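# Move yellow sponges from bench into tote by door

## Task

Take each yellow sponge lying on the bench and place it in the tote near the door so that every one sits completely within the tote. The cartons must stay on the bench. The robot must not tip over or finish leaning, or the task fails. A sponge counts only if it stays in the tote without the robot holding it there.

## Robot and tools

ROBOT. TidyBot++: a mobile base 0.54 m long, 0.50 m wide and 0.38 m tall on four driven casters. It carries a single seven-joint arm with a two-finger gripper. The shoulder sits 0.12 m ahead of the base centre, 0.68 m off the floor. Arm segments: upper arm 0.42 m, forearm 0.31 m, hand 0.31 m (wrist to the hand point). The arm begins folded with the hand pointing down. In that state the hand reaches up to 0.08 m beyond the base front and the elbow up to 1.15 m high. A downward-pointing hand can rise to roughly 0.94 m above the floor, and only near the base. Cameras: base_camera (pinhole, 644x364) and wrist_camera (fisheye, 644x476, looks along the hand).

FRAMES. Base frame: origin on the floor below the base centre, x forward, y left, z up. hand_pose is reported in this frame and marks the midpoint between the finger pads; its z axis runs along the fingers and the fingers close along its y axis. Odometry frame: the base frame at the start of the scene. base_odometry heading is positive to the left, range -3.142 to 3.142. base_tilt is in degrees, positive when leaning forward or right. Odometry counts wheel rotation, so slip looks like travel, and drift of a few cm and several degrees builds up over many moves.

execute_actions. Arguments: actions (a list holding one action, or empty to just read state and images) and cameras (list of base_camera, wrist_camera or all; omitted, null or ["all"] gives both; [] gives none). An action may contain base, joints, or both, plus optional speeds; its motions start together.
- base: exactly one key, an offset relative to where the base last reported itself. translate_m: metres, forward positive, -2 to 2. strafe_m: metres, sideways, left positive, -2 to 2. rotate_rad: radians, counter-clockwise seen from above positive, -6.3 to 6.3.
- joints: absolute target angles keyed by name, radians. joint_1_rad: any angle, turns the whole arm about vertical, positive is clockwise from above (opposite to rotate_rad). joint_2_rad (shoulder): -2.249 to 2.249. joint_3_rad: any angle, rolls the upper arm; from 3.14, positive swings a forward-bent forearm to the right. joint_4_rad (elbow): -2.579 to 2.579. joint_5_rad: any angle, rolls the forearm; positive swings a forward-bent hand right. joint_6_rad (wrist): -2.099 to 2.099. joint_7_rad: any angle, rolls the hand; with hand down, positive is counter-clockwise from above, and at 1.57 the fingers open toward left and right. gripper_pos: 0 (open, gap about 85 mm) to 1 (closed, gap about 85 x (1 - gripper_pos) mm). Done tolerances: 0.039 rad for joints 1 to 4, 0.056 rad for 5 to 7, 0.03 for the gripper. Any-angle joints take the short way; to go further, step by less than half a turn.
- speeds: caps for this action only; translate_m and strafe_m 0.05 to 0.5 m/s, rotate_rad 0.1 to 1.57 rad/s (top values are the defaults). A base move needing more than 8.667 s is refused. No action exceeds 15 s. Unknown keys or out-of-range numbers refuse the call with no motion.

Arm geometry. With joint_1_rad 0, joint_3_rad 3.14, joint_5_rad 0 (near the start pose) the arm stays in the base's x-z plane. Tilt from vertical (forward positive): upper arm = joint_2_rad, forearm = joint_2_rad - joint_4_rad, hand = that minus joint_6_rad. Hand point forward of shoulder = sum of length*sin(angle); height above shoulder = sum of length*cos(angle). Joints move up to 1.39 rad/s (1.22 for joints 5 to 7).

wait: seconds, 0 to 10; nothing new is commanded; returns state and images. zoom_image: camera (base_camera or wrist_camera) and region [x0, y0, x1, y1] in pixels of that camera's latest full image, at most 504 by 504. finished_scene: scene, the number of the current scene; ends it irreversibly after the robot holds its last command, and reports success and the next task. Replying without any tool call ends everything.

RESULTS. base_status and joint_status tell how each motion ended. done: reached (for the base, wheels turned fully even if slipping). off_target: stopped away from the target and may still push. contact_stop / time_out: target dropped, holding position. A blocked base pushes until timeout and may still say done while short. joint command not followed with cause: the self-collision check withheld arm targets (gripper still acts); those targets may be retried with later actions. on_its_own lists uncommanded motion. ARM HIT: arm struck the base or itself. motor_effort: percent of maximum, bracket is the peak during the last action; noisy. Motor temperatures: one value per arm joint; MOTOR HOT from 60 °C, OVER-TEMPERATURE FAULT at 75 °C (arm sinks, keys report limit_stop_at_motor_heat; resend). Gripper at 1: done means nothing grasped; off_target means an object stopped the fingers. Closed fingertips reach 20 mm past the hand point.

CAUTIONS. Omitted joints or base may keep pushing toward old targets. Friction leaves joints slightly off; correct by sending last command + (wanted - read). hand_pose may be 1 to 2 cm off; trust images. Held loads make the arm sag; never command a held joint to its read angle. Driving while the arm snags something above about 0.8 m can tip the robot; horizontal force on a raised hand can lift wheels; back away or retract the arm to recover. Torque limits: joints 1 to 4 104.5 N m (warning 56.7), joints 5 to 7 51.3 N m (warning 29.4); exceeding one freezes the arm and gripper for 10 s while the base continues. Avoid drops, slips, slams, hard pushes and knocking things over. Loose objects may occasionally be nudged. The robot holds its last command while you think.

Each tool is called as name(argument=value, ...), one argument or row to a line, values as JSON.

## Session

execute_actions(
  actions=[],
)

Scene clock: 0.00 s.
Motor temperatures (°C, as the motors report them): [32 31 30 29 31 35 35]
base_odometry: x=+0.000 y=+0.000 heading=+0.000 (m, m, rad; odometry frame)
base_tilt: forward=-0.2 right=-0.5 (deg)
base_status: not commanded
joint_positions: joint_1_rad=+0.028 joint_2_rad=-0.339 joint_3_rad=+3.162 joint_4_rad=-2.517 joint_5_rad=-0.026 joint_6_rad=-0.841 joint_7_rad=+1.587 gripper_pos=+0.000
joint_status: not commanded
motor_effort: joint_1_rad=+0 joint_2_rad=+0 joint_3_rad=+1 joint_4_rad=+11 joint_5_rad=+0 joint_6_rad=-1 joint_7_rad=+1 (%)
hand_pose: x=+0.2761 y=+0.0006 z=+0.5906 quat_wxyz=(-0.012, +0.998, -0.024, +0.062) (m; base frame)
pictures: base_camera, wrist_camera
Images, in order (width x height): base_camera 644x364, wrist_camera 644x476.

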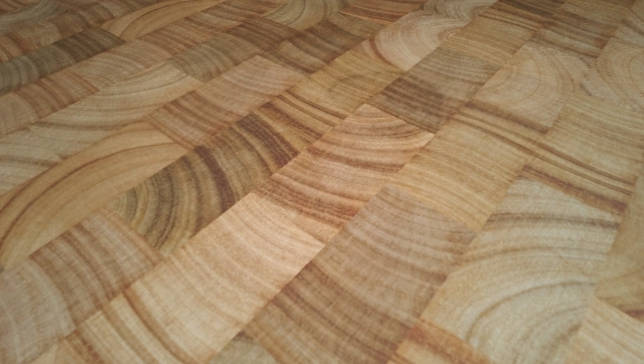

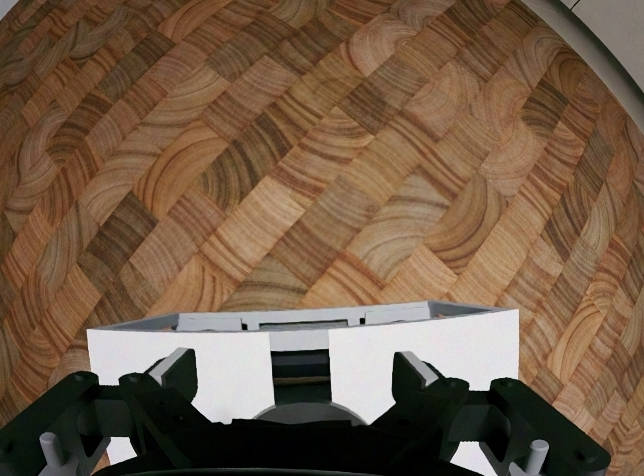

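execute_actions(
  actions=[
    {"joints": {"joint_2_rad": -0.2, "joint_4_rad": -0.9, "joint_6_rad": -1.1, "joint_3_rad": 3.14, "joint_5_rad": 0.0, "joint_7_rad": 1.58, "joint_1_rad": 0.0}},
  ],
  cameras=["wrist_camera"],
)

Scene clock: 5.33 s.
Motor temperatures (°C, as the motors report them): [32 31 30 29 31 35 35]
base_odometry: x=+0.000 y=+0.000 heading=+0.000 (m, m, rad; odometry frame)
base_tilt: forward=-0.2 right=-0.5 (deg)
base_status: not commanded
joint_positions: joint_1_rad=+0.022 joint_2_rad=-0.227 joint_3_rad=+3.157 joint_4_rad=-0.909 joint_5_rad=-0.026 joint_6_rad=-1.050 joint_7_rad=+1.587 gripper_pos=+0.000
joint_status: all done
motor_effort: joint_1_rad=+0(1) joint_2_rad=-7(12) joint_3_rad=+0(1) joint_4_rad=+17(22) joint_5_rad=+0(0) joint_6_rad=+9(9) joint_7_rad=+1(1) (%)
hand_pose: x=+0.5298 y=-0.0086 z=+1.2858 quat_wxyz=(+0.003, +0.762, -0.007, +0.648) (m; base frame)
pictures: wrist_camera
Images, in order (width x height): wrist_camera 644x476.

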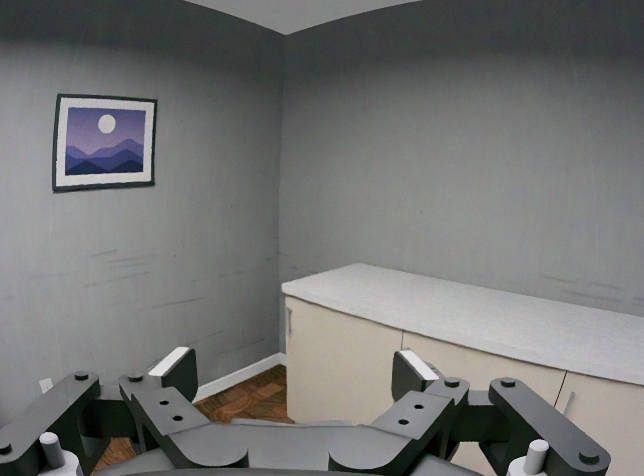

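execute_actions(
  actions=[
    {"base": {"rotate_rad": 1.7}, "joints": {"joint_6_rad": -1.4}},
  ],
)

Scene clock: 9.67 s.
Motor temperatures (°C, as the motors report them): [32 31 30 29 31 35 35]
base_odometry: x=+0.000 y=+0.000 heading=+1.699 (m, m, rad; odometry frame)
base_tilt: forward=-0.2 right=-0.5 (deg)
base_status: done
joint_positions: joint_1_rad=+0.016 joint_2_rad=-0.212 joint_3_rad=+3.148 joint_4_rad=-0.907 joint_5_rad=-0.026 joint_6_rad=-1.375 joint_7_rad=+1.587 gripper_pos=+0.000
joint_status: all done
motor_effort: joint_1_rad=+0(1) joint_2_rad=-8(12) joint_3_rad=+1(3) joint_4_rad=+16(17) joint_5_rad=+0(1) joint_6_rad=+8(10) joint_7_rad=+1(1) (%)
hand_pose: x=+0.5054 y=-0.0003 z=+1.1858 quat_wxyz=(-0.003, +0.860, +0.001, +0.511) (m; base frame)
pictures: base_camera, wrist_camera
Images, in order (width x height): base_camera 644x364, wrist_camera 644x476.

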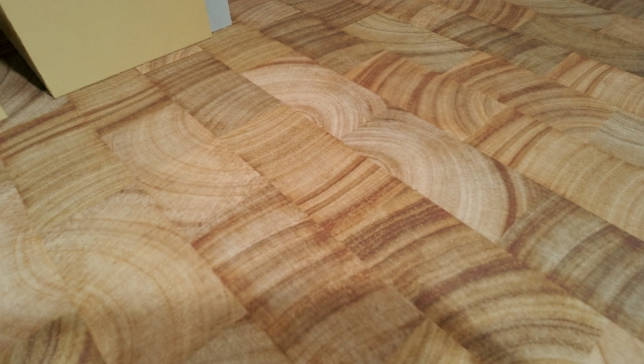

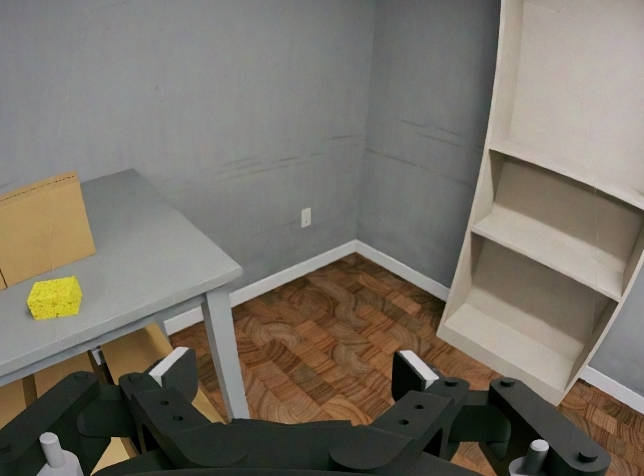

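execute_actions(
  actions=[
    {"base": {"rotate_rad": 0.75}},
  ],
)

Scene clock: 12.47 s.
Motor temperatures (°C, as the motors report them): [32 31 30 29 31 35 35]
base_odometry: x=+0.000 y=+0.000 heading=+2.447 (m, m, rad; odometry frame)
base_tilt: forward=-0.3 right=-0.5 (deg)
base_status: done
joint_positions: joint_1_rad=+0.014 joint_2_rad=-0.212 joint_3_rad=+3.145 joint_4_rad=-0.907 joint_5_rad=-0.025 joint_6_rad=-1.375 joint_7_rad=+1.587 gripper_pos=+0.000
joint_status: not commanded
motor_effort: joint_1_rad=+0(1) joint_2_rad=-8(10) joint_3_rad=+0(1) joint_4_rad=+16(17) joint_5_rad=+0(1) joint_6_rad=+8(8) joint_7_rad=+1(1) (%)
hand_pose: x=+0.5054 y=+0.0022 z=+1.1858 quat_wxyz=(-0.004, +0.860, +0.004, +0.511) (m; base frame)
pictures: base_camera, wrist_camera
Images, in order (width x height): base_camera 644x364, wrist_camera 644x476.

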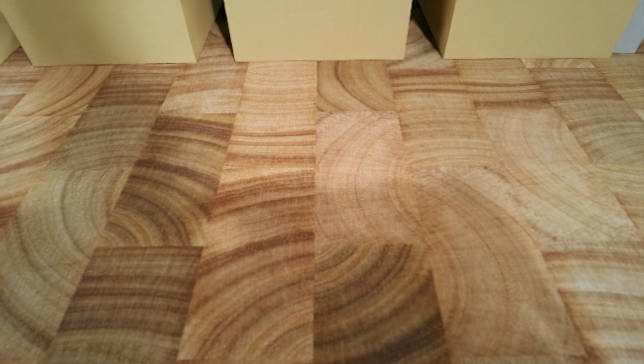

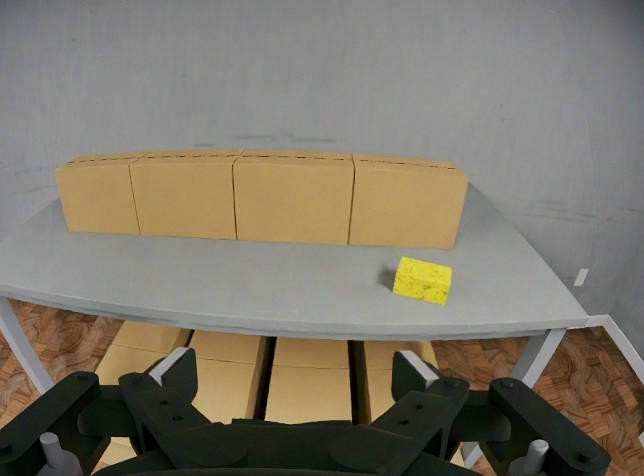

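zoom_image(
  camera="wrist_camera",
  region=[340, 220, 520, 340],
)

Region (340, 220, 520, 340) of wrist_camera's 644x476 image, scaled by 2.800.

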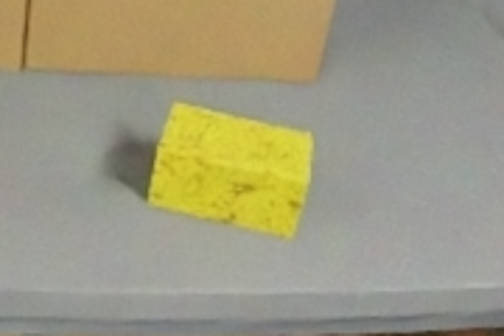

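execute_actions(
  actions=[
    {"base": {"rotate_rad": 0.577}, "joints": {"joint_1_rad": -1.35}},
  ],
  cameras=["wrist_camera"],
)

Scene clock: 110.00 s.
Motor temperatures (°C, as the motors report them): [32 30 30 29 31 35 35]
base_odometry: x=+0.000 y=+0.000 heading=+3.023 (m, m, rad; odometry frame)
base_tilt: forward=-0.2 right=-0.5 (deg)
base_status: done
joint_positions: joint_1_rad=-1.331 joint_2_rad=-0.212 joint_3_rad=+3.144 joint_4_rad=-0.907 joint_5_rad=-0.024 joint_6_rad=-1.375 joint_7_rad=+1.587 gripper_pos=+0.000
joint_status: all done
motor_effort: joint_1_rad=+0(1) joint_2_rad=-8(10) joint_3_rad=+1(1) joint_4_rad=+16(16) joint_5_rad=+0(1) joint_6_rad=+8(8) joint_7_rad=+1(1) (%)
hand_pose: x=+0.2031 y=+0.3771 z=+1.1858 quat_wxyz=(-0.321, +0.670, +0.539, +0.397) (m; base frame)
pictures: wrist_camera
Images, in order (width x height): wrist_camera 644x476.

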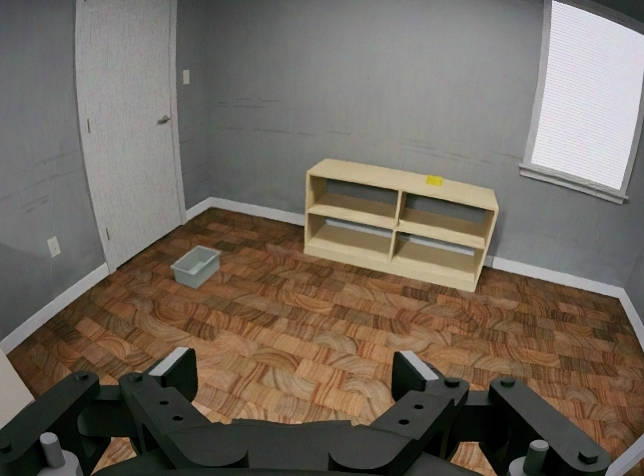

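execute_actions(
  actions=[
    {"base": {"strafe_m": -1.1}, "joints": {"joint_1_rad": -0.558, "joint_6_rad": -1.6}},
  ],
)

Scene clock: 140.40 s.
Motor temperatures (°C, as the motors report them): [32 30 30 29 31 35 35]
base_odometry: x=+0.128 y=+1.093 heading=+3.024 (m, m, rad; odometry frame)
base_tilt: forward=-0.2 right=-0.4 (deg)
base_status: done
joint_positions: joint_1_rad=-0.575 joint_2_rad=-0.208 joint_3_rad=+3.144 joint_4_rad=-0.907 joint_5_rad=-0.024 joint_6_rad=-1.552 joint_7_rad=+1.587 gripper_pos=+0.000
joint_status: all done
motor_effort: joint_1_rad=-1(1) joint_2_rad=-7(14) joint_3_rad=+0(2) joint_4_rad=+15(17) joint_5_rad=+0(1) joint_6_rad=+7(8) joint_7_rad=+1(1) (%)
hand_pose: x=+0.4148 y=+0.2011 z=+1.1384 quat_wxyz=(-0.129, +0.862, +0.267, +0.411) (m; base frame)
pictures: base_camera, wrist_camera
Images, in order (width x height): base_camera 644x364, wrist_camera 644x476.

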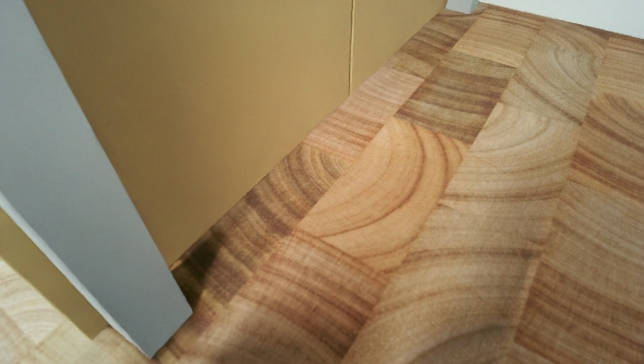

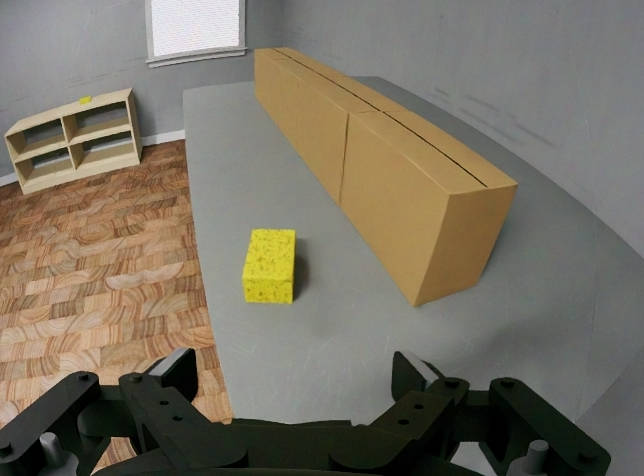

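zoom_image(
  camera="wrist_camera",
  region=[200, 200, 360, 320],
)

Region (200, 200, 360, 320) of wrist_camera's 644x476 image, scaled by 3.150; it fills the top 378 rows of this view, and the rest is white.

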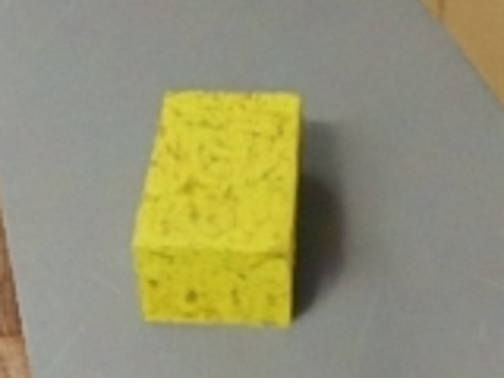

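execute_actions(
  actions=[
    {"joints": {"joint_1_rad": -0.645, "joint_2_rad": 0.162, "joint_4_rad": -1.067, "joint_6_rad": -1.05}},
  ],
  cameras=["wrist_camera"],
)

Scene clock: 159.77 s.
Motor temperatures (°C, as the motors report them): [32 30 30 29 31 35 35]
base_odometry: x=+0.128 y=+1.093 heading=+3.024 (m, m, rad; odometry frame)
base_tilt: forward=-0.3 right=-0.5 (deg)
base_status: not commanded
joint_positions: joint_1_rad=-0.626 joint_2_rad=+0.170 joint_3_rad=+3.144 joint_4_rad=-1.067 joint_5_rad=-0.024 joint_6_rad=-1.097 joint_7_rad=+1.587 gripper_pos=+0.000
joint_status: all done
motor_effort: joint_1_rad=+0(0) joint_2_rad=-27(34) joint_3_rad=+0(0) joint_4_rad=+20(21) joint_5_rad=+0(0) joint_6_rad=+7(8) joint_7_rad=+1(1) (%)
hand_pose: x=+0.5959 y=+0.3529 z=+0.9842 quat_wxyz=(-0.129, +0.873, +0.288, +0.371) (m; base frame)
pictures: wrist_camera
Images, in order (width x height): wrist_camera 644x476.

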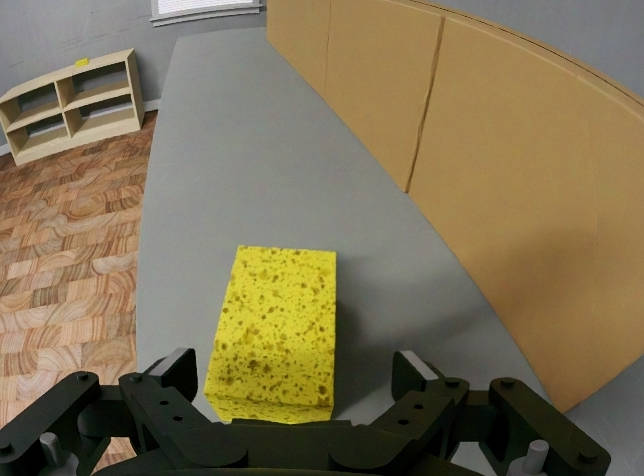

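execute_actions(
  actions=[
    {"joints": {"joint_1_rad": -0.663, "joint_7_rad": 1.52, "joint_2_rad": 0.2, "joint_6_rad": -1.0}},
  ],
  cameras=["wrist_camera"],
)

Scene clock: 178.33 s.
Motor temperatures (°C, as the motors report them): [32 30 30 29 31 35 35]
base_odometry: x=+0.128 y=+1.093 heading=+3.024 (m, m, rad; odometry frame)
base_tilt: forward=-0.2 right=-0.5 (deg)
base_status: not commanded
joint_positions: joint_1_rad=-0.645 joint_2_rad=+0.182 joint_3_rad=+3.144 joint_4_rad=-1.067 joint_5_rad=-0.024 joint_6_rad=-1.045 joint_7_rad=+1.541 gripper_pos=+0.000
joint_status: all done
motor_effort: joint_1_rad=+0(1) joint_2_rad=-29(30) joint_3_rad=+0(0) joint_4_rad=+20(21) joint_5_rad=+0(0) joint_6_rad=+8(7) joint_7_rad=+1(0) (%)
hand_pose: x=+0.6006 y=+0.3705 z=+0.9893 quat_wxyz=(-0.147, +0.869, +0.274, +0.384) (m; base frame)
pictures: wrist_camera
Images, in order (width x height): wrist_camera 644x476.

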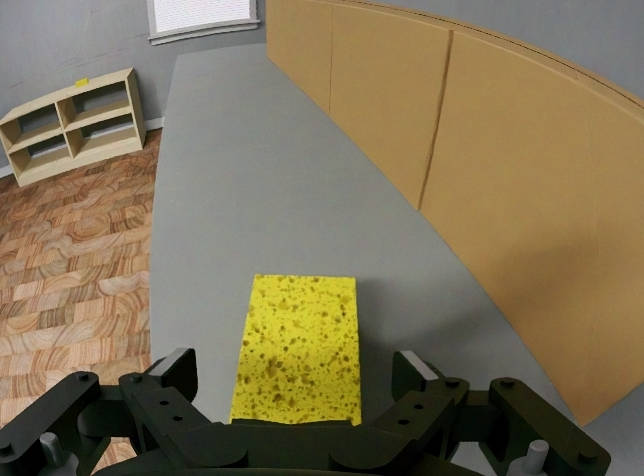

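execute_actions(
  actions=[
    {"joints": {"joint_2_rad": 0.288, "joint_4_rad": -1.097, "joint_6_rad": -0.914}},
  ],
  cameras=["wrist_camera"],
)

Scene clock: 182.17 s.
Motor temperatures (°C, as the motors report them): [32 30 30 29 31 35 35]
base_odometry: x=+0.128 y=+1.093 heading=+3.024 (m, m, rad; odometry frame)
base_tilt: forward=-0.2 right=-0.5 (deg)
base_status: not commanded
joint_positions: joint_1_rad=-0.645 joint_2_rad=+0.277 joint_3_rad=+3.144 joint_4_rad=-1.089 joint_5_rad=-0.024 joint_6_rad=-0.959 joint_7_rad=+1.541 gripper_pos=+0.000
joint_status: all done
motor_effort: joint_1_rad=-1(1) joint_2_rad=-32(36) joint_3_rad=+0(1) joint_4_rad=+21(22) joint_5_rad=+0(1) joint_6_rad=+6(6) joint_7_rad=+1(1) (%)
hand_pose: x=+0.6347 y=+0.3957 z=+0.9374 quat_wxyz=(-0.142, +0.876, +0.275, +0.371) (m; base frame)
pictures: wrist_camera
Images, in order (width x height): wrist_camera 644x476.

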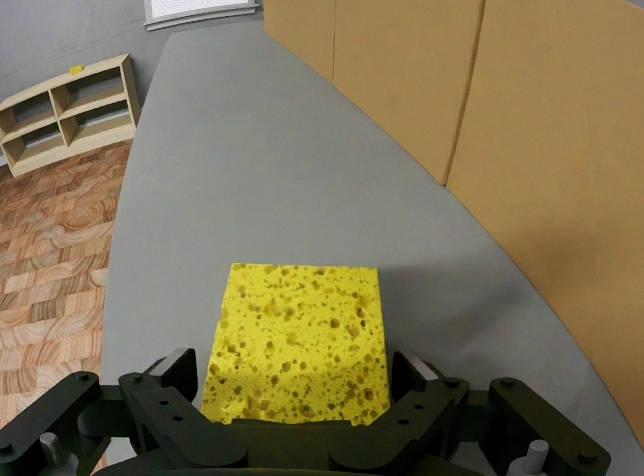

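execute_actions(
  actions=[
    {"joints": {"gripper_pos": 0.6}},
  ],
  cameras=["wrist_camera"],
)

Scene clock: 185.63 s.
Motor temperatures (°C, as the motors report them): [32 30 30 29 31 35 35]
base_odometry: x=+0.128 y=+1.093 heading=+3.024 (m, m, rad; odometry frame)
base_tilt: forward=-0.2 right=-0.4 (deg)
base_status: not commanded
joint_positions: joint_1_rad=-0.646 joint_2_rad=+0.273 joint_3_rad=+3.144 joint_4_rad=-1.085 joint_5_rad=-0.023 joint_6_rad=-0.952 joint_7_rad=+1.541 gripper_pos=+0.362
joint_status: gripper_pos off_target (ended at +0.362, target +0.600)
motor_effort: joint_1_rad=-1(3) joint_2_rad=-28(30) joint_3_rad=-1(1) joint_4_rad=+18(20) joint_5_rad=-1(2) joint_6_rad=+6(7) joint_7_rad=+1(1) (%)
hand_pose: x=+0.6348 y=+0.3966 z=+0.9440 quat_wxyz=(-0.144, +0.873, +0.275, +0.378) (m; base frame)
pictures: wrist_camera
Images, in order (width x height): wrist_camera 644x476.

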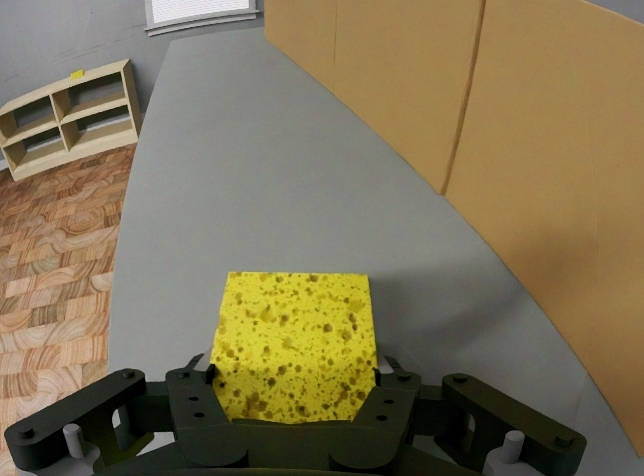

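execute_actions(
  actions=[
    {"joints": {"joint_4_rad": -0.41}},
  ],
  cameras=[],
)

execute_actions(
  actions=[
    {"joints": {"joint_1_rad": 0.05, "joint_2_rad": 0.39, "joint_6_rad": -1.08, "joint_7_rad": 1.6}},
  ],
  cameras=["wrist_camera"],
)

Scene clock: 224.40 s.
Motor temperatures (°C, as the motors report them): [32 31 30 29 31 35 35]
base_odometry: x=+0.128 y=+1.093 heading=+3.024 (m, m, rad; odometry frame)
base_tilt: forward=-0.2 right=-0.5 (deg)
base_status: not commanded
joint_positions: joint_1_rad=-0.646 joint_2_rad=+0.284 joint_3_rad=+3.144 joint_4_rad=-0.419 joint_5_rad=-0.023 joint_6_rad=-0.952 joint_7_rad=+1.541 gripper_pos=+0.363
joint_status: all done
motor_effort: joint_1_rad=+0(1) joint_2_rad=-28(36) joint_3_rad=+1(1) joint_4_rad=+17(23) joint_5_rad=+0(1) joint_6_rad=+9(9) joint_7_rad=+1(1) (%)
hand_pose: x=+0.6192 y=+0.3853 z=+1.2991 quat_wxyz=(-0.234, +0.701, +0.224, +0.635) (m; base frame)
pictures: none
No camera images: the call's "cameras" was empty. Leave "cameras" out to get every camera's image.

Scene clock: 226.37 s.
Motor temperatures (°C, as the motors report them): [32 31 30 29 31 35 35]
base_odometry: x=+0.128 y=+1.093 heading=+3.024 (m, m, rad; odometry frame)
base_tilt: forward=-0.2 right=-0.5 (deg)
base_status: not commanded
joint_positions: joint_1_rad=+0.037 joint_2_rad=+0.369 joint_3_rad=+3.144 joint_4_rad=-0.419 joint_5_rad=-0.023 joint_6_rad=-1.032 joint_7_rad=+1.575 gripper_pos=+0.363
joint_status: all done
motor_effort: joint_1_rad=+0(2) joint_2_rad=-34(35) joint_3_rad=-1(0) joint_4_rad=+18(18) joint_5_rad=+0(0) joint_6_rad=+9(10) joint_7_rad=+1(1) (%)
hand_pose: x=+0.7951 y=-0.0186 z=+1.2192 quat_wxyz=(+0.002, +0.789, -0.012, +0.614) (m; base frame)
pictures: wrist_camera
Images, in order (width x height): wrist_camera 644x476.

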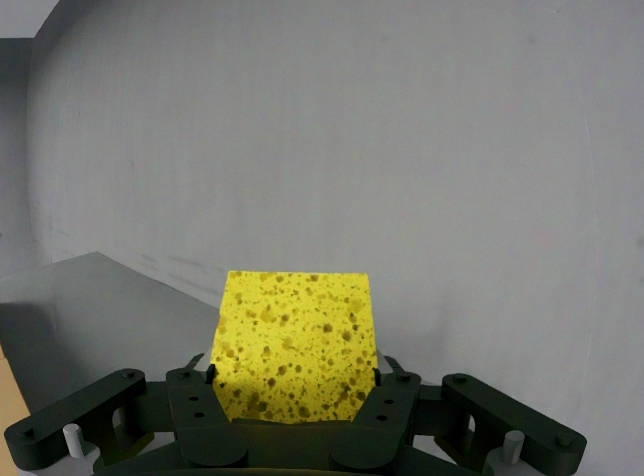

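execute_actions(
  actions=[
    {"joints": {"joint_1_rad": 0.565, "joint_2_rad": 0.61, "joint_4_rad": -0.24, "joint_5_rad": -1.09, "joint_6_rad": -1.66, "joint_7_rad": 2.39}},
  ],
  cameras=["wrist_camera"],
)

Scene clock: 253.10 s.
Motor temperatures (°C, as the motors report them): [32 31 30 29 31 35 35]
base_odometry: x=+0.128 y=+1.093 heading=+3.024 (m, m, rad; odometry frame)
base_tilt: forward=-0.2 right=-0.4 (deg)
base_status: not commanded
joint_positions: joint_1_rad=+0.553 joint_2_rad=+0.591 joint_3_rad=+3.144 joint_4_rad=-0.253 joint_5_rad=-1.064 joint_6_rad=-1.614 joint_7_rad=+2.368 gripper_pos=+0.363
joint_status: all done
motor_effort: joint_1_rad=+0(2) joint_2_rad=-38(39) joint_3_rad=-3(3) joint_4_rad=+14(18) joint_5_rad=-6(6) joint_6_rad=+6(9) joint_7_rad=+1(1) (%)
hand_pose: x=+0.7386 y=-0.0623 z=+1.1183 quat_wxyz=(-0.185, +0.783, +0.287, +0.519) (m; base frame)
pictures: wrist_camera
Images, in order (width x height): wrist_camera 644x476.

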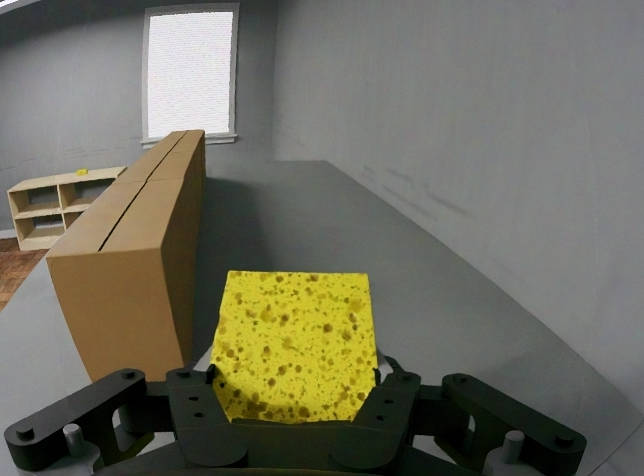

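execute_actions(
  actions=[
    {"joints": {"joint_5_rad": -0.6, "joint_7_rad": 2.05}},
  ],
  cameras=["wrist_camera"],
)

Scene clock: 259.00 s.
Motor temperatures (°C, as the motors report them): [32 31 30 29 31 35 35]
base_odometry: x=+0.128 y=+1.093 heading=+3.024 (m, m, rad; odometry frame)
base_tilt: forward=-0.2 right=-0.4 (deg)
base_status: not commanded
joint_positions: joint_1_rad=+0.557 joint_2_rad=+0.598 joint_3_rad=+3.144 joint_4_rad=-0.249 joint_5_rad=-0.598 joint_6_rad=-1.614 joint_7_rad=+2.062 gripper_pos=+0.363
joint_status: all done
motor_effort: joint_1_rad=+0(2) joint_2_rad=-39(40) joint_3_rad=-2(3) joint_4_rad=+15(17) joint_5_rad=-4(6) joint_6_rad=+6(6) joint_7_rad=+1(1) (%)
hand_pose: x=+0.7488 y=-0.1855 z=+1.0366 quat_wxyz=(-0.076, +0.904, +0.080, +0.413) (m; base frame)
pictures: wrist_camera
Images, in order (width x height): wrist_camera 644x476.

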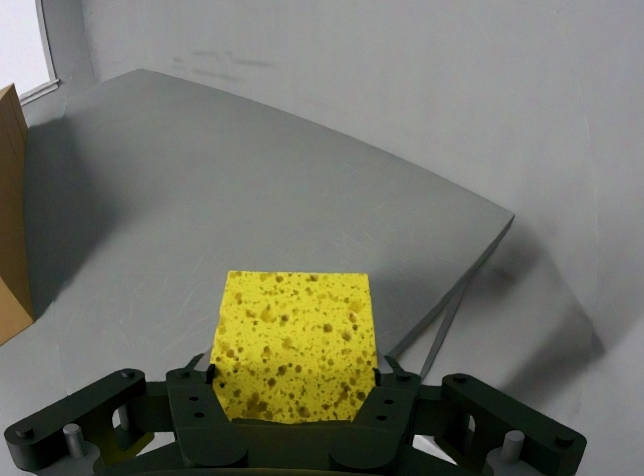

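execute_actions(
  actions=[
    {"base": {"rotate_rad": 0.194}, "joints": {"joint_1_rad": 0.87, "joint_2_rad": -0.2, "joint_4_rad": -0.9, "joint_5_rad": 0.03, "joint_6_rad": -1.25, "joint_7_rad": 1.56}},
  ],
  cameras=[],
)

execute_actions(
  actions=[
    {"base": {"strafe_m": 2.0}},
  ],
)

Scene clock: 290.03 s.
Motor temperatures (°C, as the motors report them): [32 32 30 29 31 35 35]
base_odometry: x=+0.128 y=+1.093 heading=-3.065 (m, m, rad; odometry frame)
base_tilt: forward=-0.2 right=-0.4 (deg)
base_status: done
joint_positions: joint_1_rad=+0.850 joint_2_rad=-0.189 joint_3_rad=+3.142 joint_4_rad=-0.886 joint_5_rad=+0.002 joint_6_rad=-1.300 joint_7_rad=+1.584 gripper_pos=+0.363
joint_status: all done
motor_effort: joint_1_rad=+0(6) joint_2_rad=-10(42) joint_3_rad=+1(2) joint_4_rad=+16(17) joint_5_rad=+0(4) joint_6_rad=+9(9) joint_7_rad=+1(1) (%)
hand_pose: x=+0.3873 y=-0.3050 z=+1.2073 quat_wxyz=(+0.228, +0.768, -0.342, +0.491) (m; base frame)
pictures: none
No camera images: the call's "cameras" was empty. Leave "cameras" out to get every camera's image.

Scene clock: 295.40 s.
Motor temperatures (°C, as the motors report them): [32 32 30 29 31 35 35]
base_odometry: x=+0.285 y=-0.901 heading=-3.064 (m, m, rad; odometry frame)
base_tilt: forward=-0.2 right=-0.5 (deg)
base_status: done
joint_positions: joint_1_rad=+0.852 joint_2_rad=-0.191 joint_3_rad=+3.142 joint_4_rad=-0.889 joint_5_rad=+0.004 joint_6_rad=-1.298 joint_7_rad=+1.584 gripper_pos=+0.363
joint_status: not commanded
motor_effort: joint_1_rad=+0(1) joint_2_rad=-10(15) joint_3_rad=+1(1) joint_4_rad=+16(18) joint_5_rad=+0(1) joint_6_rad=+9(9) joint_7_rad=+1(1) (%)
hand_pose: x=+0.3863 y=-0.3053 z=+1.2072 quat_wxyz=(+0.229, +0.767, -0.343, +0.491) (m; base frame)
pictures: base_camera, wrist_camera
Images, in order (width x height): base_camera 644x364, wrist_camera 644x476.

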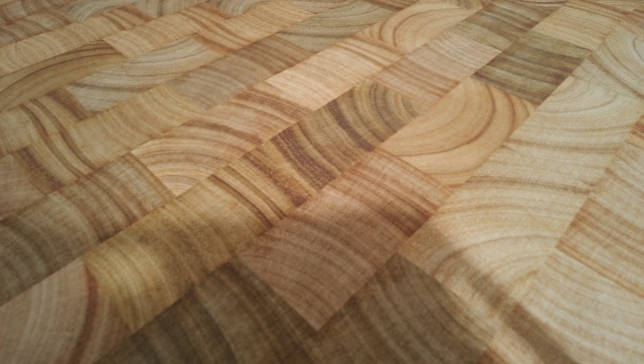

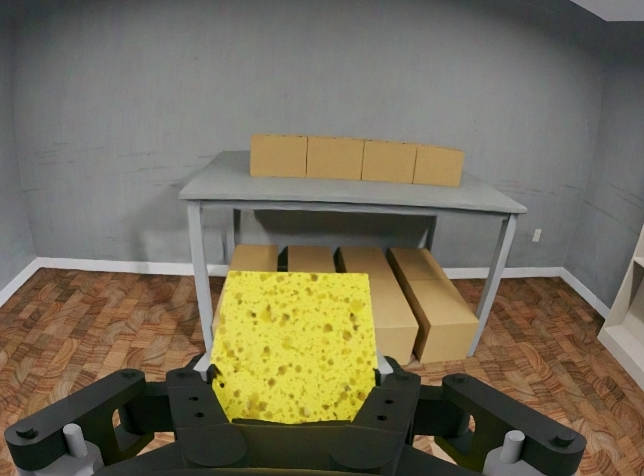

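execute_actions(
  actions=[
    {"base": {"strafe_m": 0.795}, "joints": {"joint_1_rad": -0.015, "joint_2_rad": 0.9, "joint_4_rad": -2.16, "joint_6_rad": 1.03}},
  ],
  cameras=[],
)

execute_actions(
  actions=[
    {"base": {"rotate_rad": 0.74}, "joints": {"joint_2_rad": 1.25}},
  ],
)

Scene clock: 307.53 s.
Motor temperatures (°C, as the motors report them): [32 32 30 29 31 35 35]
base_odometry: x=+0.349 y=-1.694 heading=-3.063 (m, m, rad; odometry frame)
base_tilt: forward=-0.2 right=-0.5 (deg)
base_status: done
joint_positions: joint_1_rad=-0.010 joint_2_rad=+0.883 joint_3_rad=+3.142 joint_4_rad=-2.150 joint_5_rad=+0.005 joint_6_rad=+0.983 joint_7_rad=+1.584 gripper_pos=+0.363
joint_status: all done
motor_effort: joint_1_rad=-1(4) joint_2_rad=-37(42) joint_3_rad=+0(1) joint_4_rad=+8(22) joint_5_rad=+0(1) joint_6_rad=+9(9) joint_7_rad=+1(1) (%)
hand_pose: x=+0.7544 y=+0.0087 z=+0.4928 quat_wxyz=(+0.000, +0.855, +0.012, +0.519) (m; base frame)
pictures: none
No camera images: the call's "cameras" was empty. Leave "cameras" out to get every camera's image.

Scene clock: 309.37 s.
Motor temperatures (°C, as the motors report them): [32 32 30 29 31 35 35]
base_odometry: x=+0.348 y=-1.694 heading=-2.323 (m, m, rad; odometry frame)
base_tilt: forward=-0.2 right=-0.4 (deg)
base_status: done
joint_positions: joint_1_rad=-0.024 joint_2_rad=+1.238 joint_3_rad=+3.136 joint_4_rad=-2.150 joint_5_rad=+0.007 joint_6_rad=+0.986 joint_7_rad=+1.584 gripper_pos=+0.363
joint_status: all done
motor_effort: joint_1_rad=+0(5) joint_2_rad=-37(40) joint_3_rad=+1(2) joint_4_rad=+0(7) joint_5_rad=+0(1) joint_6_rad=+6(9) joint_7_rad=+1(1) (%)
hand_pose: x=+0.6495 y=+0.0190 z=+0.2845 quat_wxyz=(-0.007, +0.932, +0.020, +0.361) (m; base frame)
pictures: base_camera, wrist_camera
Images, in order (width x height): base_camera 644x364, wrist_camera 644x476.

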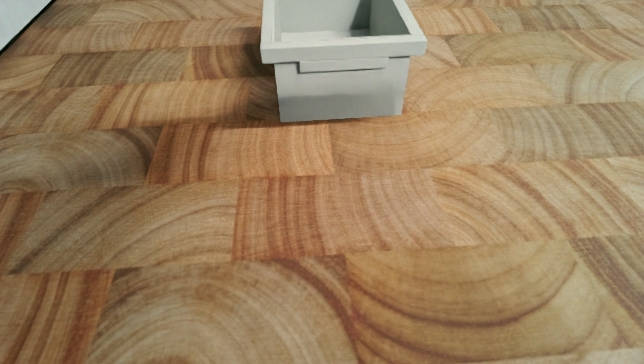

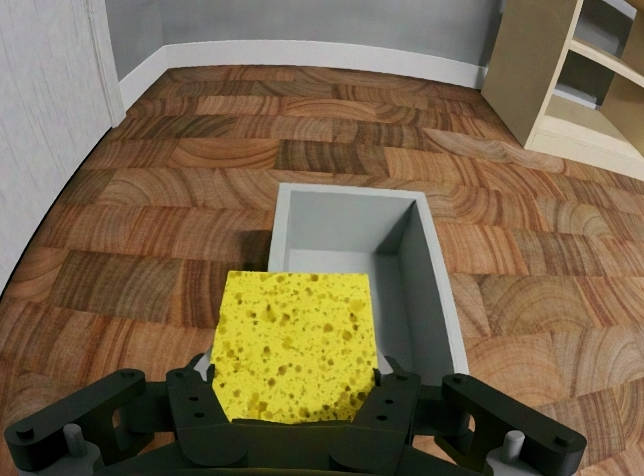

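execute_actions(
  actions=[
    {"base": {"translate_m": 0.21}, "joints": {"joint_1_rad": 0.149}},
  ],
)

Scene clock: 322.93 s.
Motor temperatures (°C, as the motors report them): [32 32 30 29 31 35 35]
base_odometry: x=+0.205 y=-1.847 heading=-2.322 (m, m, rad; odometry frame)
base_tilt: forward=-0.2 right=-0.5 (deg)
base_status: done
joint_positions: joint_1_rad=+0.142 joint_2_rad=+1.238 joint_3_rad=+3.137 joint_4_rad=-2.153 joint_5_rad=+0.007 joint_6_rad=+0.986 joint_7_rad=+1.584 gripper_pos=+0.363
joint_status: all done
motor_effort: joint_1_rad=+0(2) joint_2_rad=-37(40) joint_3_rad=-1(2) joint_4_rad=+1(1) joint_5_rad=+0(1) joint_6_rad=+6(7) joint_7_rad=+1(1) (%)
hand_pose: x=+0.6434 y=-0.0695 z=+0.2840 quat_wxyz=(+0.024, +0.931, -0.058, +0.359) (m; base frame)
pictures: base_camera, wrist_camera
Images, in order (width x height): base_camera 644x364, wrist_camera 644x476.

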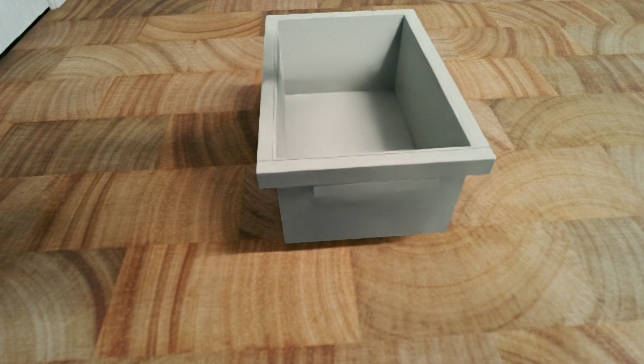

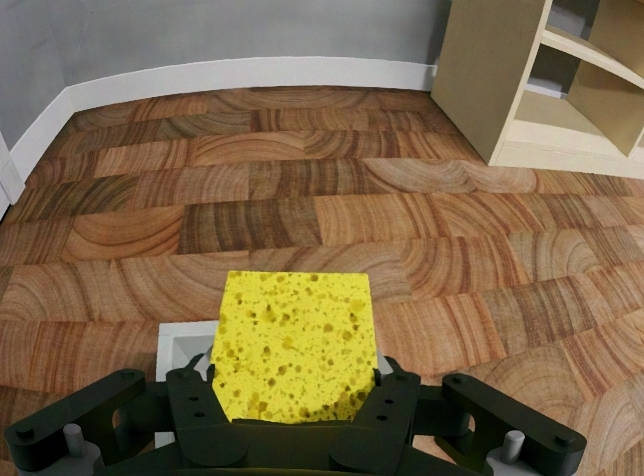

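execute_actions(
  actions=[
    {"joints": {"joint_1_rad": 0.084, "joint_2_rad": 1.567, "joint_4_rad": -1.998, "joint_6_rad": 1.247}},
  ],
)

Scene clock: 357.60 s.
Motor temperatures (°C, as the motors report them): [32 32 30 29 31 35 35]
base_odometry: x=+0.205 y=-1.847 heading=-2.322 (m, m, rad; odometry frame)
base_tilt: forward=-0.2 right=-0.5 (deg)
base_status: not commanded
joint_positions: joint_1_rad=+0.103 joint_2_rad=+1.555 joint_3_rad=+3.137 joint_4_rad=-2.012 joint_5_rad=+0.007 joint_6_rad=+1.197 joint_7_rad=+1.584 gripper_pos=+0.363
joint_status: all done
motor_effort: joint_1_rad=+0(0) joint_2_rad=-36(38) joint_3_rad=-1(0) joint_4_rad=-2(2) joint_5_rad=+0(0) joint_6_rad=+7(7) joint_7_rad=+1(1) (%)
hand_pose: x=+0.6246 y=-0.0465 z=+0.1789 quat_wxyz=(+0.017, +0.926, -0.040, +0.376) (m; base frame)
pictures: base_camera, wrist_camera
Images, in order (width x height): base_camera 644x364, wrist_camera 644x476.

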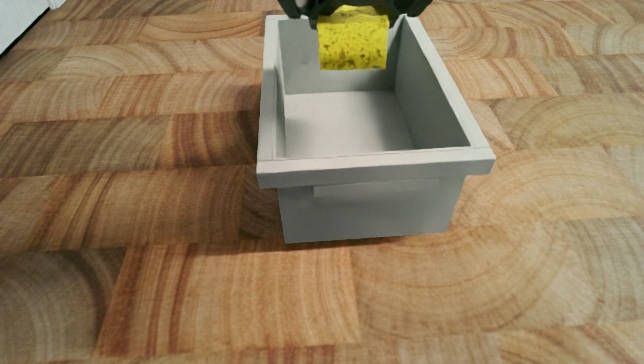

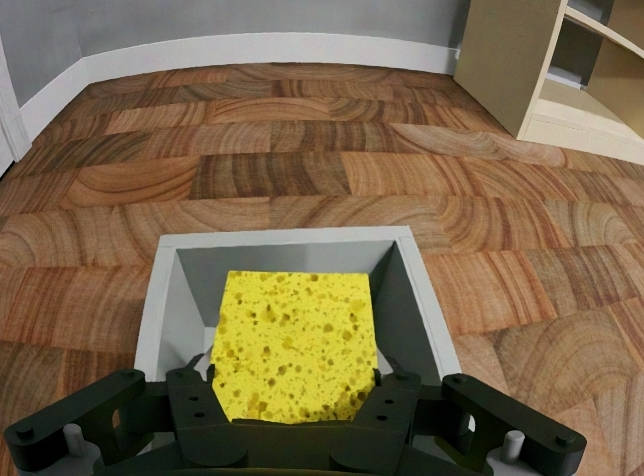

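execute_actions(
  actions=[
    {"joints": {"joint_2_rad": 1.857, "joint_4_rad": -1.656}},
  ],
)

Scene clock: 360.90 s.
Motor temperatures (°C, as the motors report them): [32 32 30 29 31 35 35]
base_odometry: x=+0.205 y=-1.847 heading=-2.322 (m, m, rad; odometry frame)
base_tilt: forward=-0.2 right=-0.4 (deg)
base_status: not commanded
joint_positions: joint_1_rad=+0.103 joint_2_rad=+1.845 joint_3_rad=+3.137 joint_4_rad=-1.671 joint_5_rad=+0.007 joint_6_rad=+1.200 joint_7_rad=+1.584 gripper_pos=+0.363
joint_status: all done
motor_effort: joint_1_rad=+0(0) joint_2_rad=-36(38) joint_3_rad=-1(0) joint_4_rad=-1(3) joint_5_rad=+0(0) joint_6_rad=+7(8) joint_7_rad=+1(1) (%)
hand_pose: x=+0.6358 y=-0.0479 z=+0.0644 quat_wxyz=(+0.019, +0.915, -0.040, +0.401) (m; base frame)
pictures: base_camera, wrist_camera
Images, in order (width x height): base_camera 644x364, wrist_camera 644x476.

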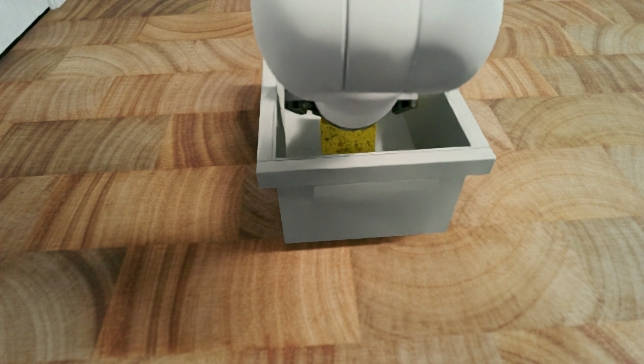

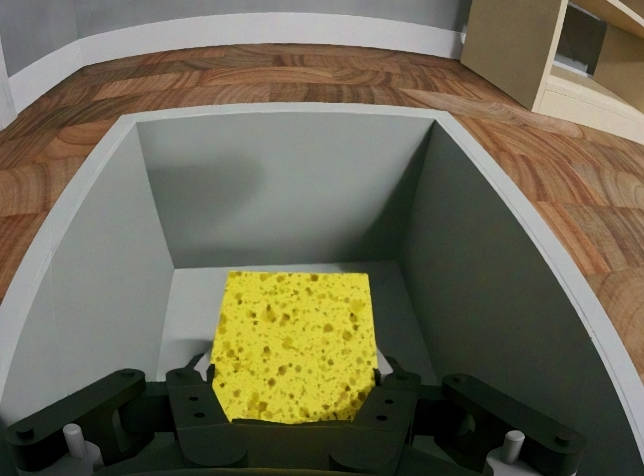

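execute_actions(
  actions=[
    {"joints": {"joint_2_rad": 1.88}},
  ],
  cameras=[],
)

execute_actions(
  actions=[
    {"joints": {"gripper_pos": 0.13}},
  ],
  cameras=["wrist_camera"],
)

Scene clock: 365.07 s.
Motor temperatures (°C, as the motors report them): [32 32 30 29 31 35 35]
base_odometry: x=+0.205 y=-1.847 heading=-2.322 (m, m, rad; odometry frame)
base_tilt: forward=-0.2 right=-0.4 (deg)
base_status: not commanded
joint_positions: joint_1_rad=+0.103 joint_2_rad=+1.859 joint_3_rad=+3.137 joint_4_rad=-1.669 joint_5_rad=+0.007 joint_6_rad=+1.200 joint_7_rad=+1.584 gripper_pos=+0.363
joint_status: all done
motor_effort: joint_1_rad=+0(0) joint_2_rad=-34(35) joint_3_rad=+0(0) joint_4_rad=-2(2) joint_5_rad=+0(0) joint_6_rad=+7(7) joint_7_rad=+1(1) (%)
hand_pose: x=+0.6279 y=-0.0471 z=+0.0571 quat_wxyz=(+0.019, +0.918, -0.040, +0.395) (m; base frame)
pictures: none
No camera images: the call's "cameras" was empty. Leave "cameras" out to get every camera's image.

Scene clock: 365.87 s.
Motor temperatures (°C, as the motors report them): [32 32 30 29 31 35 35]
base_odometry: x=+0.205 y=-1.847 heading=-2.322 (m, m, rad; odometry frame)
base_tilt: forward=-0.2 right=-0.5 (deg)
base_status: not commanded
joint_positions: joint_1_rad=+0.103 joint_2_rad=+1.859 joint_3_rad=+3.137 joint_4_rad=-1.669 joint_5_rad=+0.007 joint_6_rad=+1.200 joint_7_rad=+1.584 gripper_pos=+0.130
joint_status: all done
motor_effort: joint_1_rad=+0(0) joint_2_rad=-35(35) joint_3_rad=+0(1) joint_4_rad=-1(1) joint_5_rad=+0(0) joint_6_rad=+7(7) joint_7_rad=+1(1) (%)
hand_pose: x=+0.6279 y=-0.0471 z=+0.0571 quat_wxyz=(+0.019, +0.918, -0.040, +0.395) (m; base frame)
pictures: wrist_camera
Images, in order (width x height): wrist_camera 644x476.

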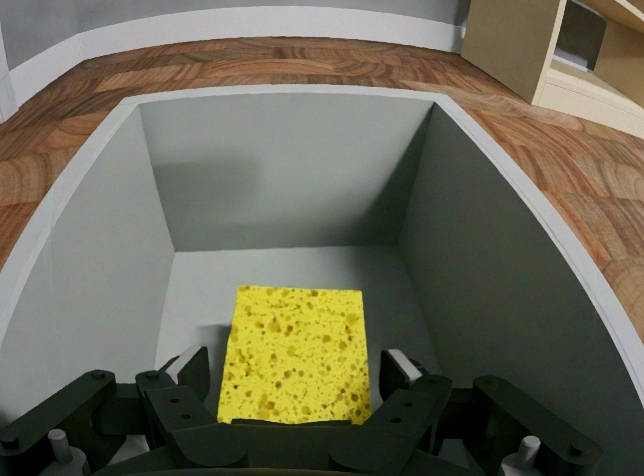

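Released. Now lift the arm out of the tote.

execute_actions(
  actions=[
    {"joints": {"joint_2_rad": 1.5, "joint_4_rad": -2.03}},
  ],
)

Scene clock: 371.57 s.
Motor temperatures (°C, as the motors report them): [32 32 30 29 31 35 35]
base_odometry: x=+0.205 y=-1.847 heading=-2.322 (m, m, rad; odometry frame)
base_tilt: forward=-0.2 right=-0.5 (deg)
base_status: not commanded
joint_positions: joint_1_rad=+0.103 joint_2_rad=+1.512 joint_3_rad=+3.137 joint_4_rad=-2.017 joint_5_rad=+0.007 joint_6_rad=+1.202 joint_7_rad=+1.584 gripper_pos=+0.130
joint_status: all done
motor_effort: joint_1_rad=+0(0) joint_2_rad=-36(37) joint_3_rad=+0(0) joint_4_rad=-2(2) joint_5_rad=+0(0) joint_6_rad=+7(7) joint_7_rad=+1(1) (%)
hand_pose: x=+0.6444 y=-0.0486 z=+0.2019 quat_wxyz=(+0.018, +0.917, -0.040, +0.396) (m; base frame)
pictures: base_camera, wrist_camera
Images, in order (width x height): base_camera 644x364, wrist_camera 644x476.

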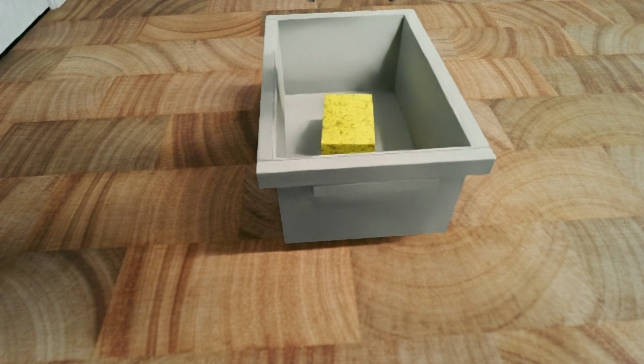

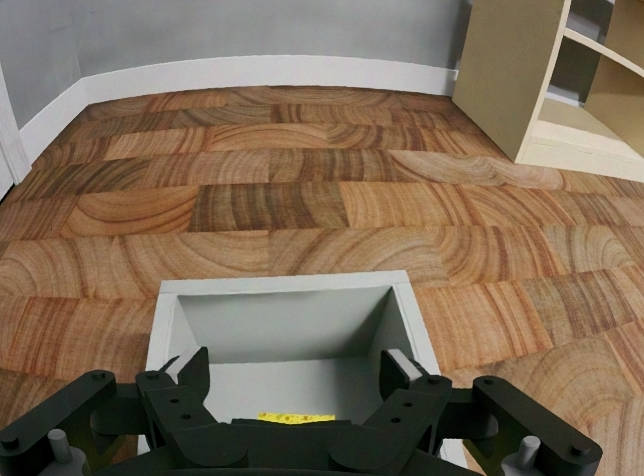

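finished_scene(
  scene=2,
)

The scene is finished: the task was done.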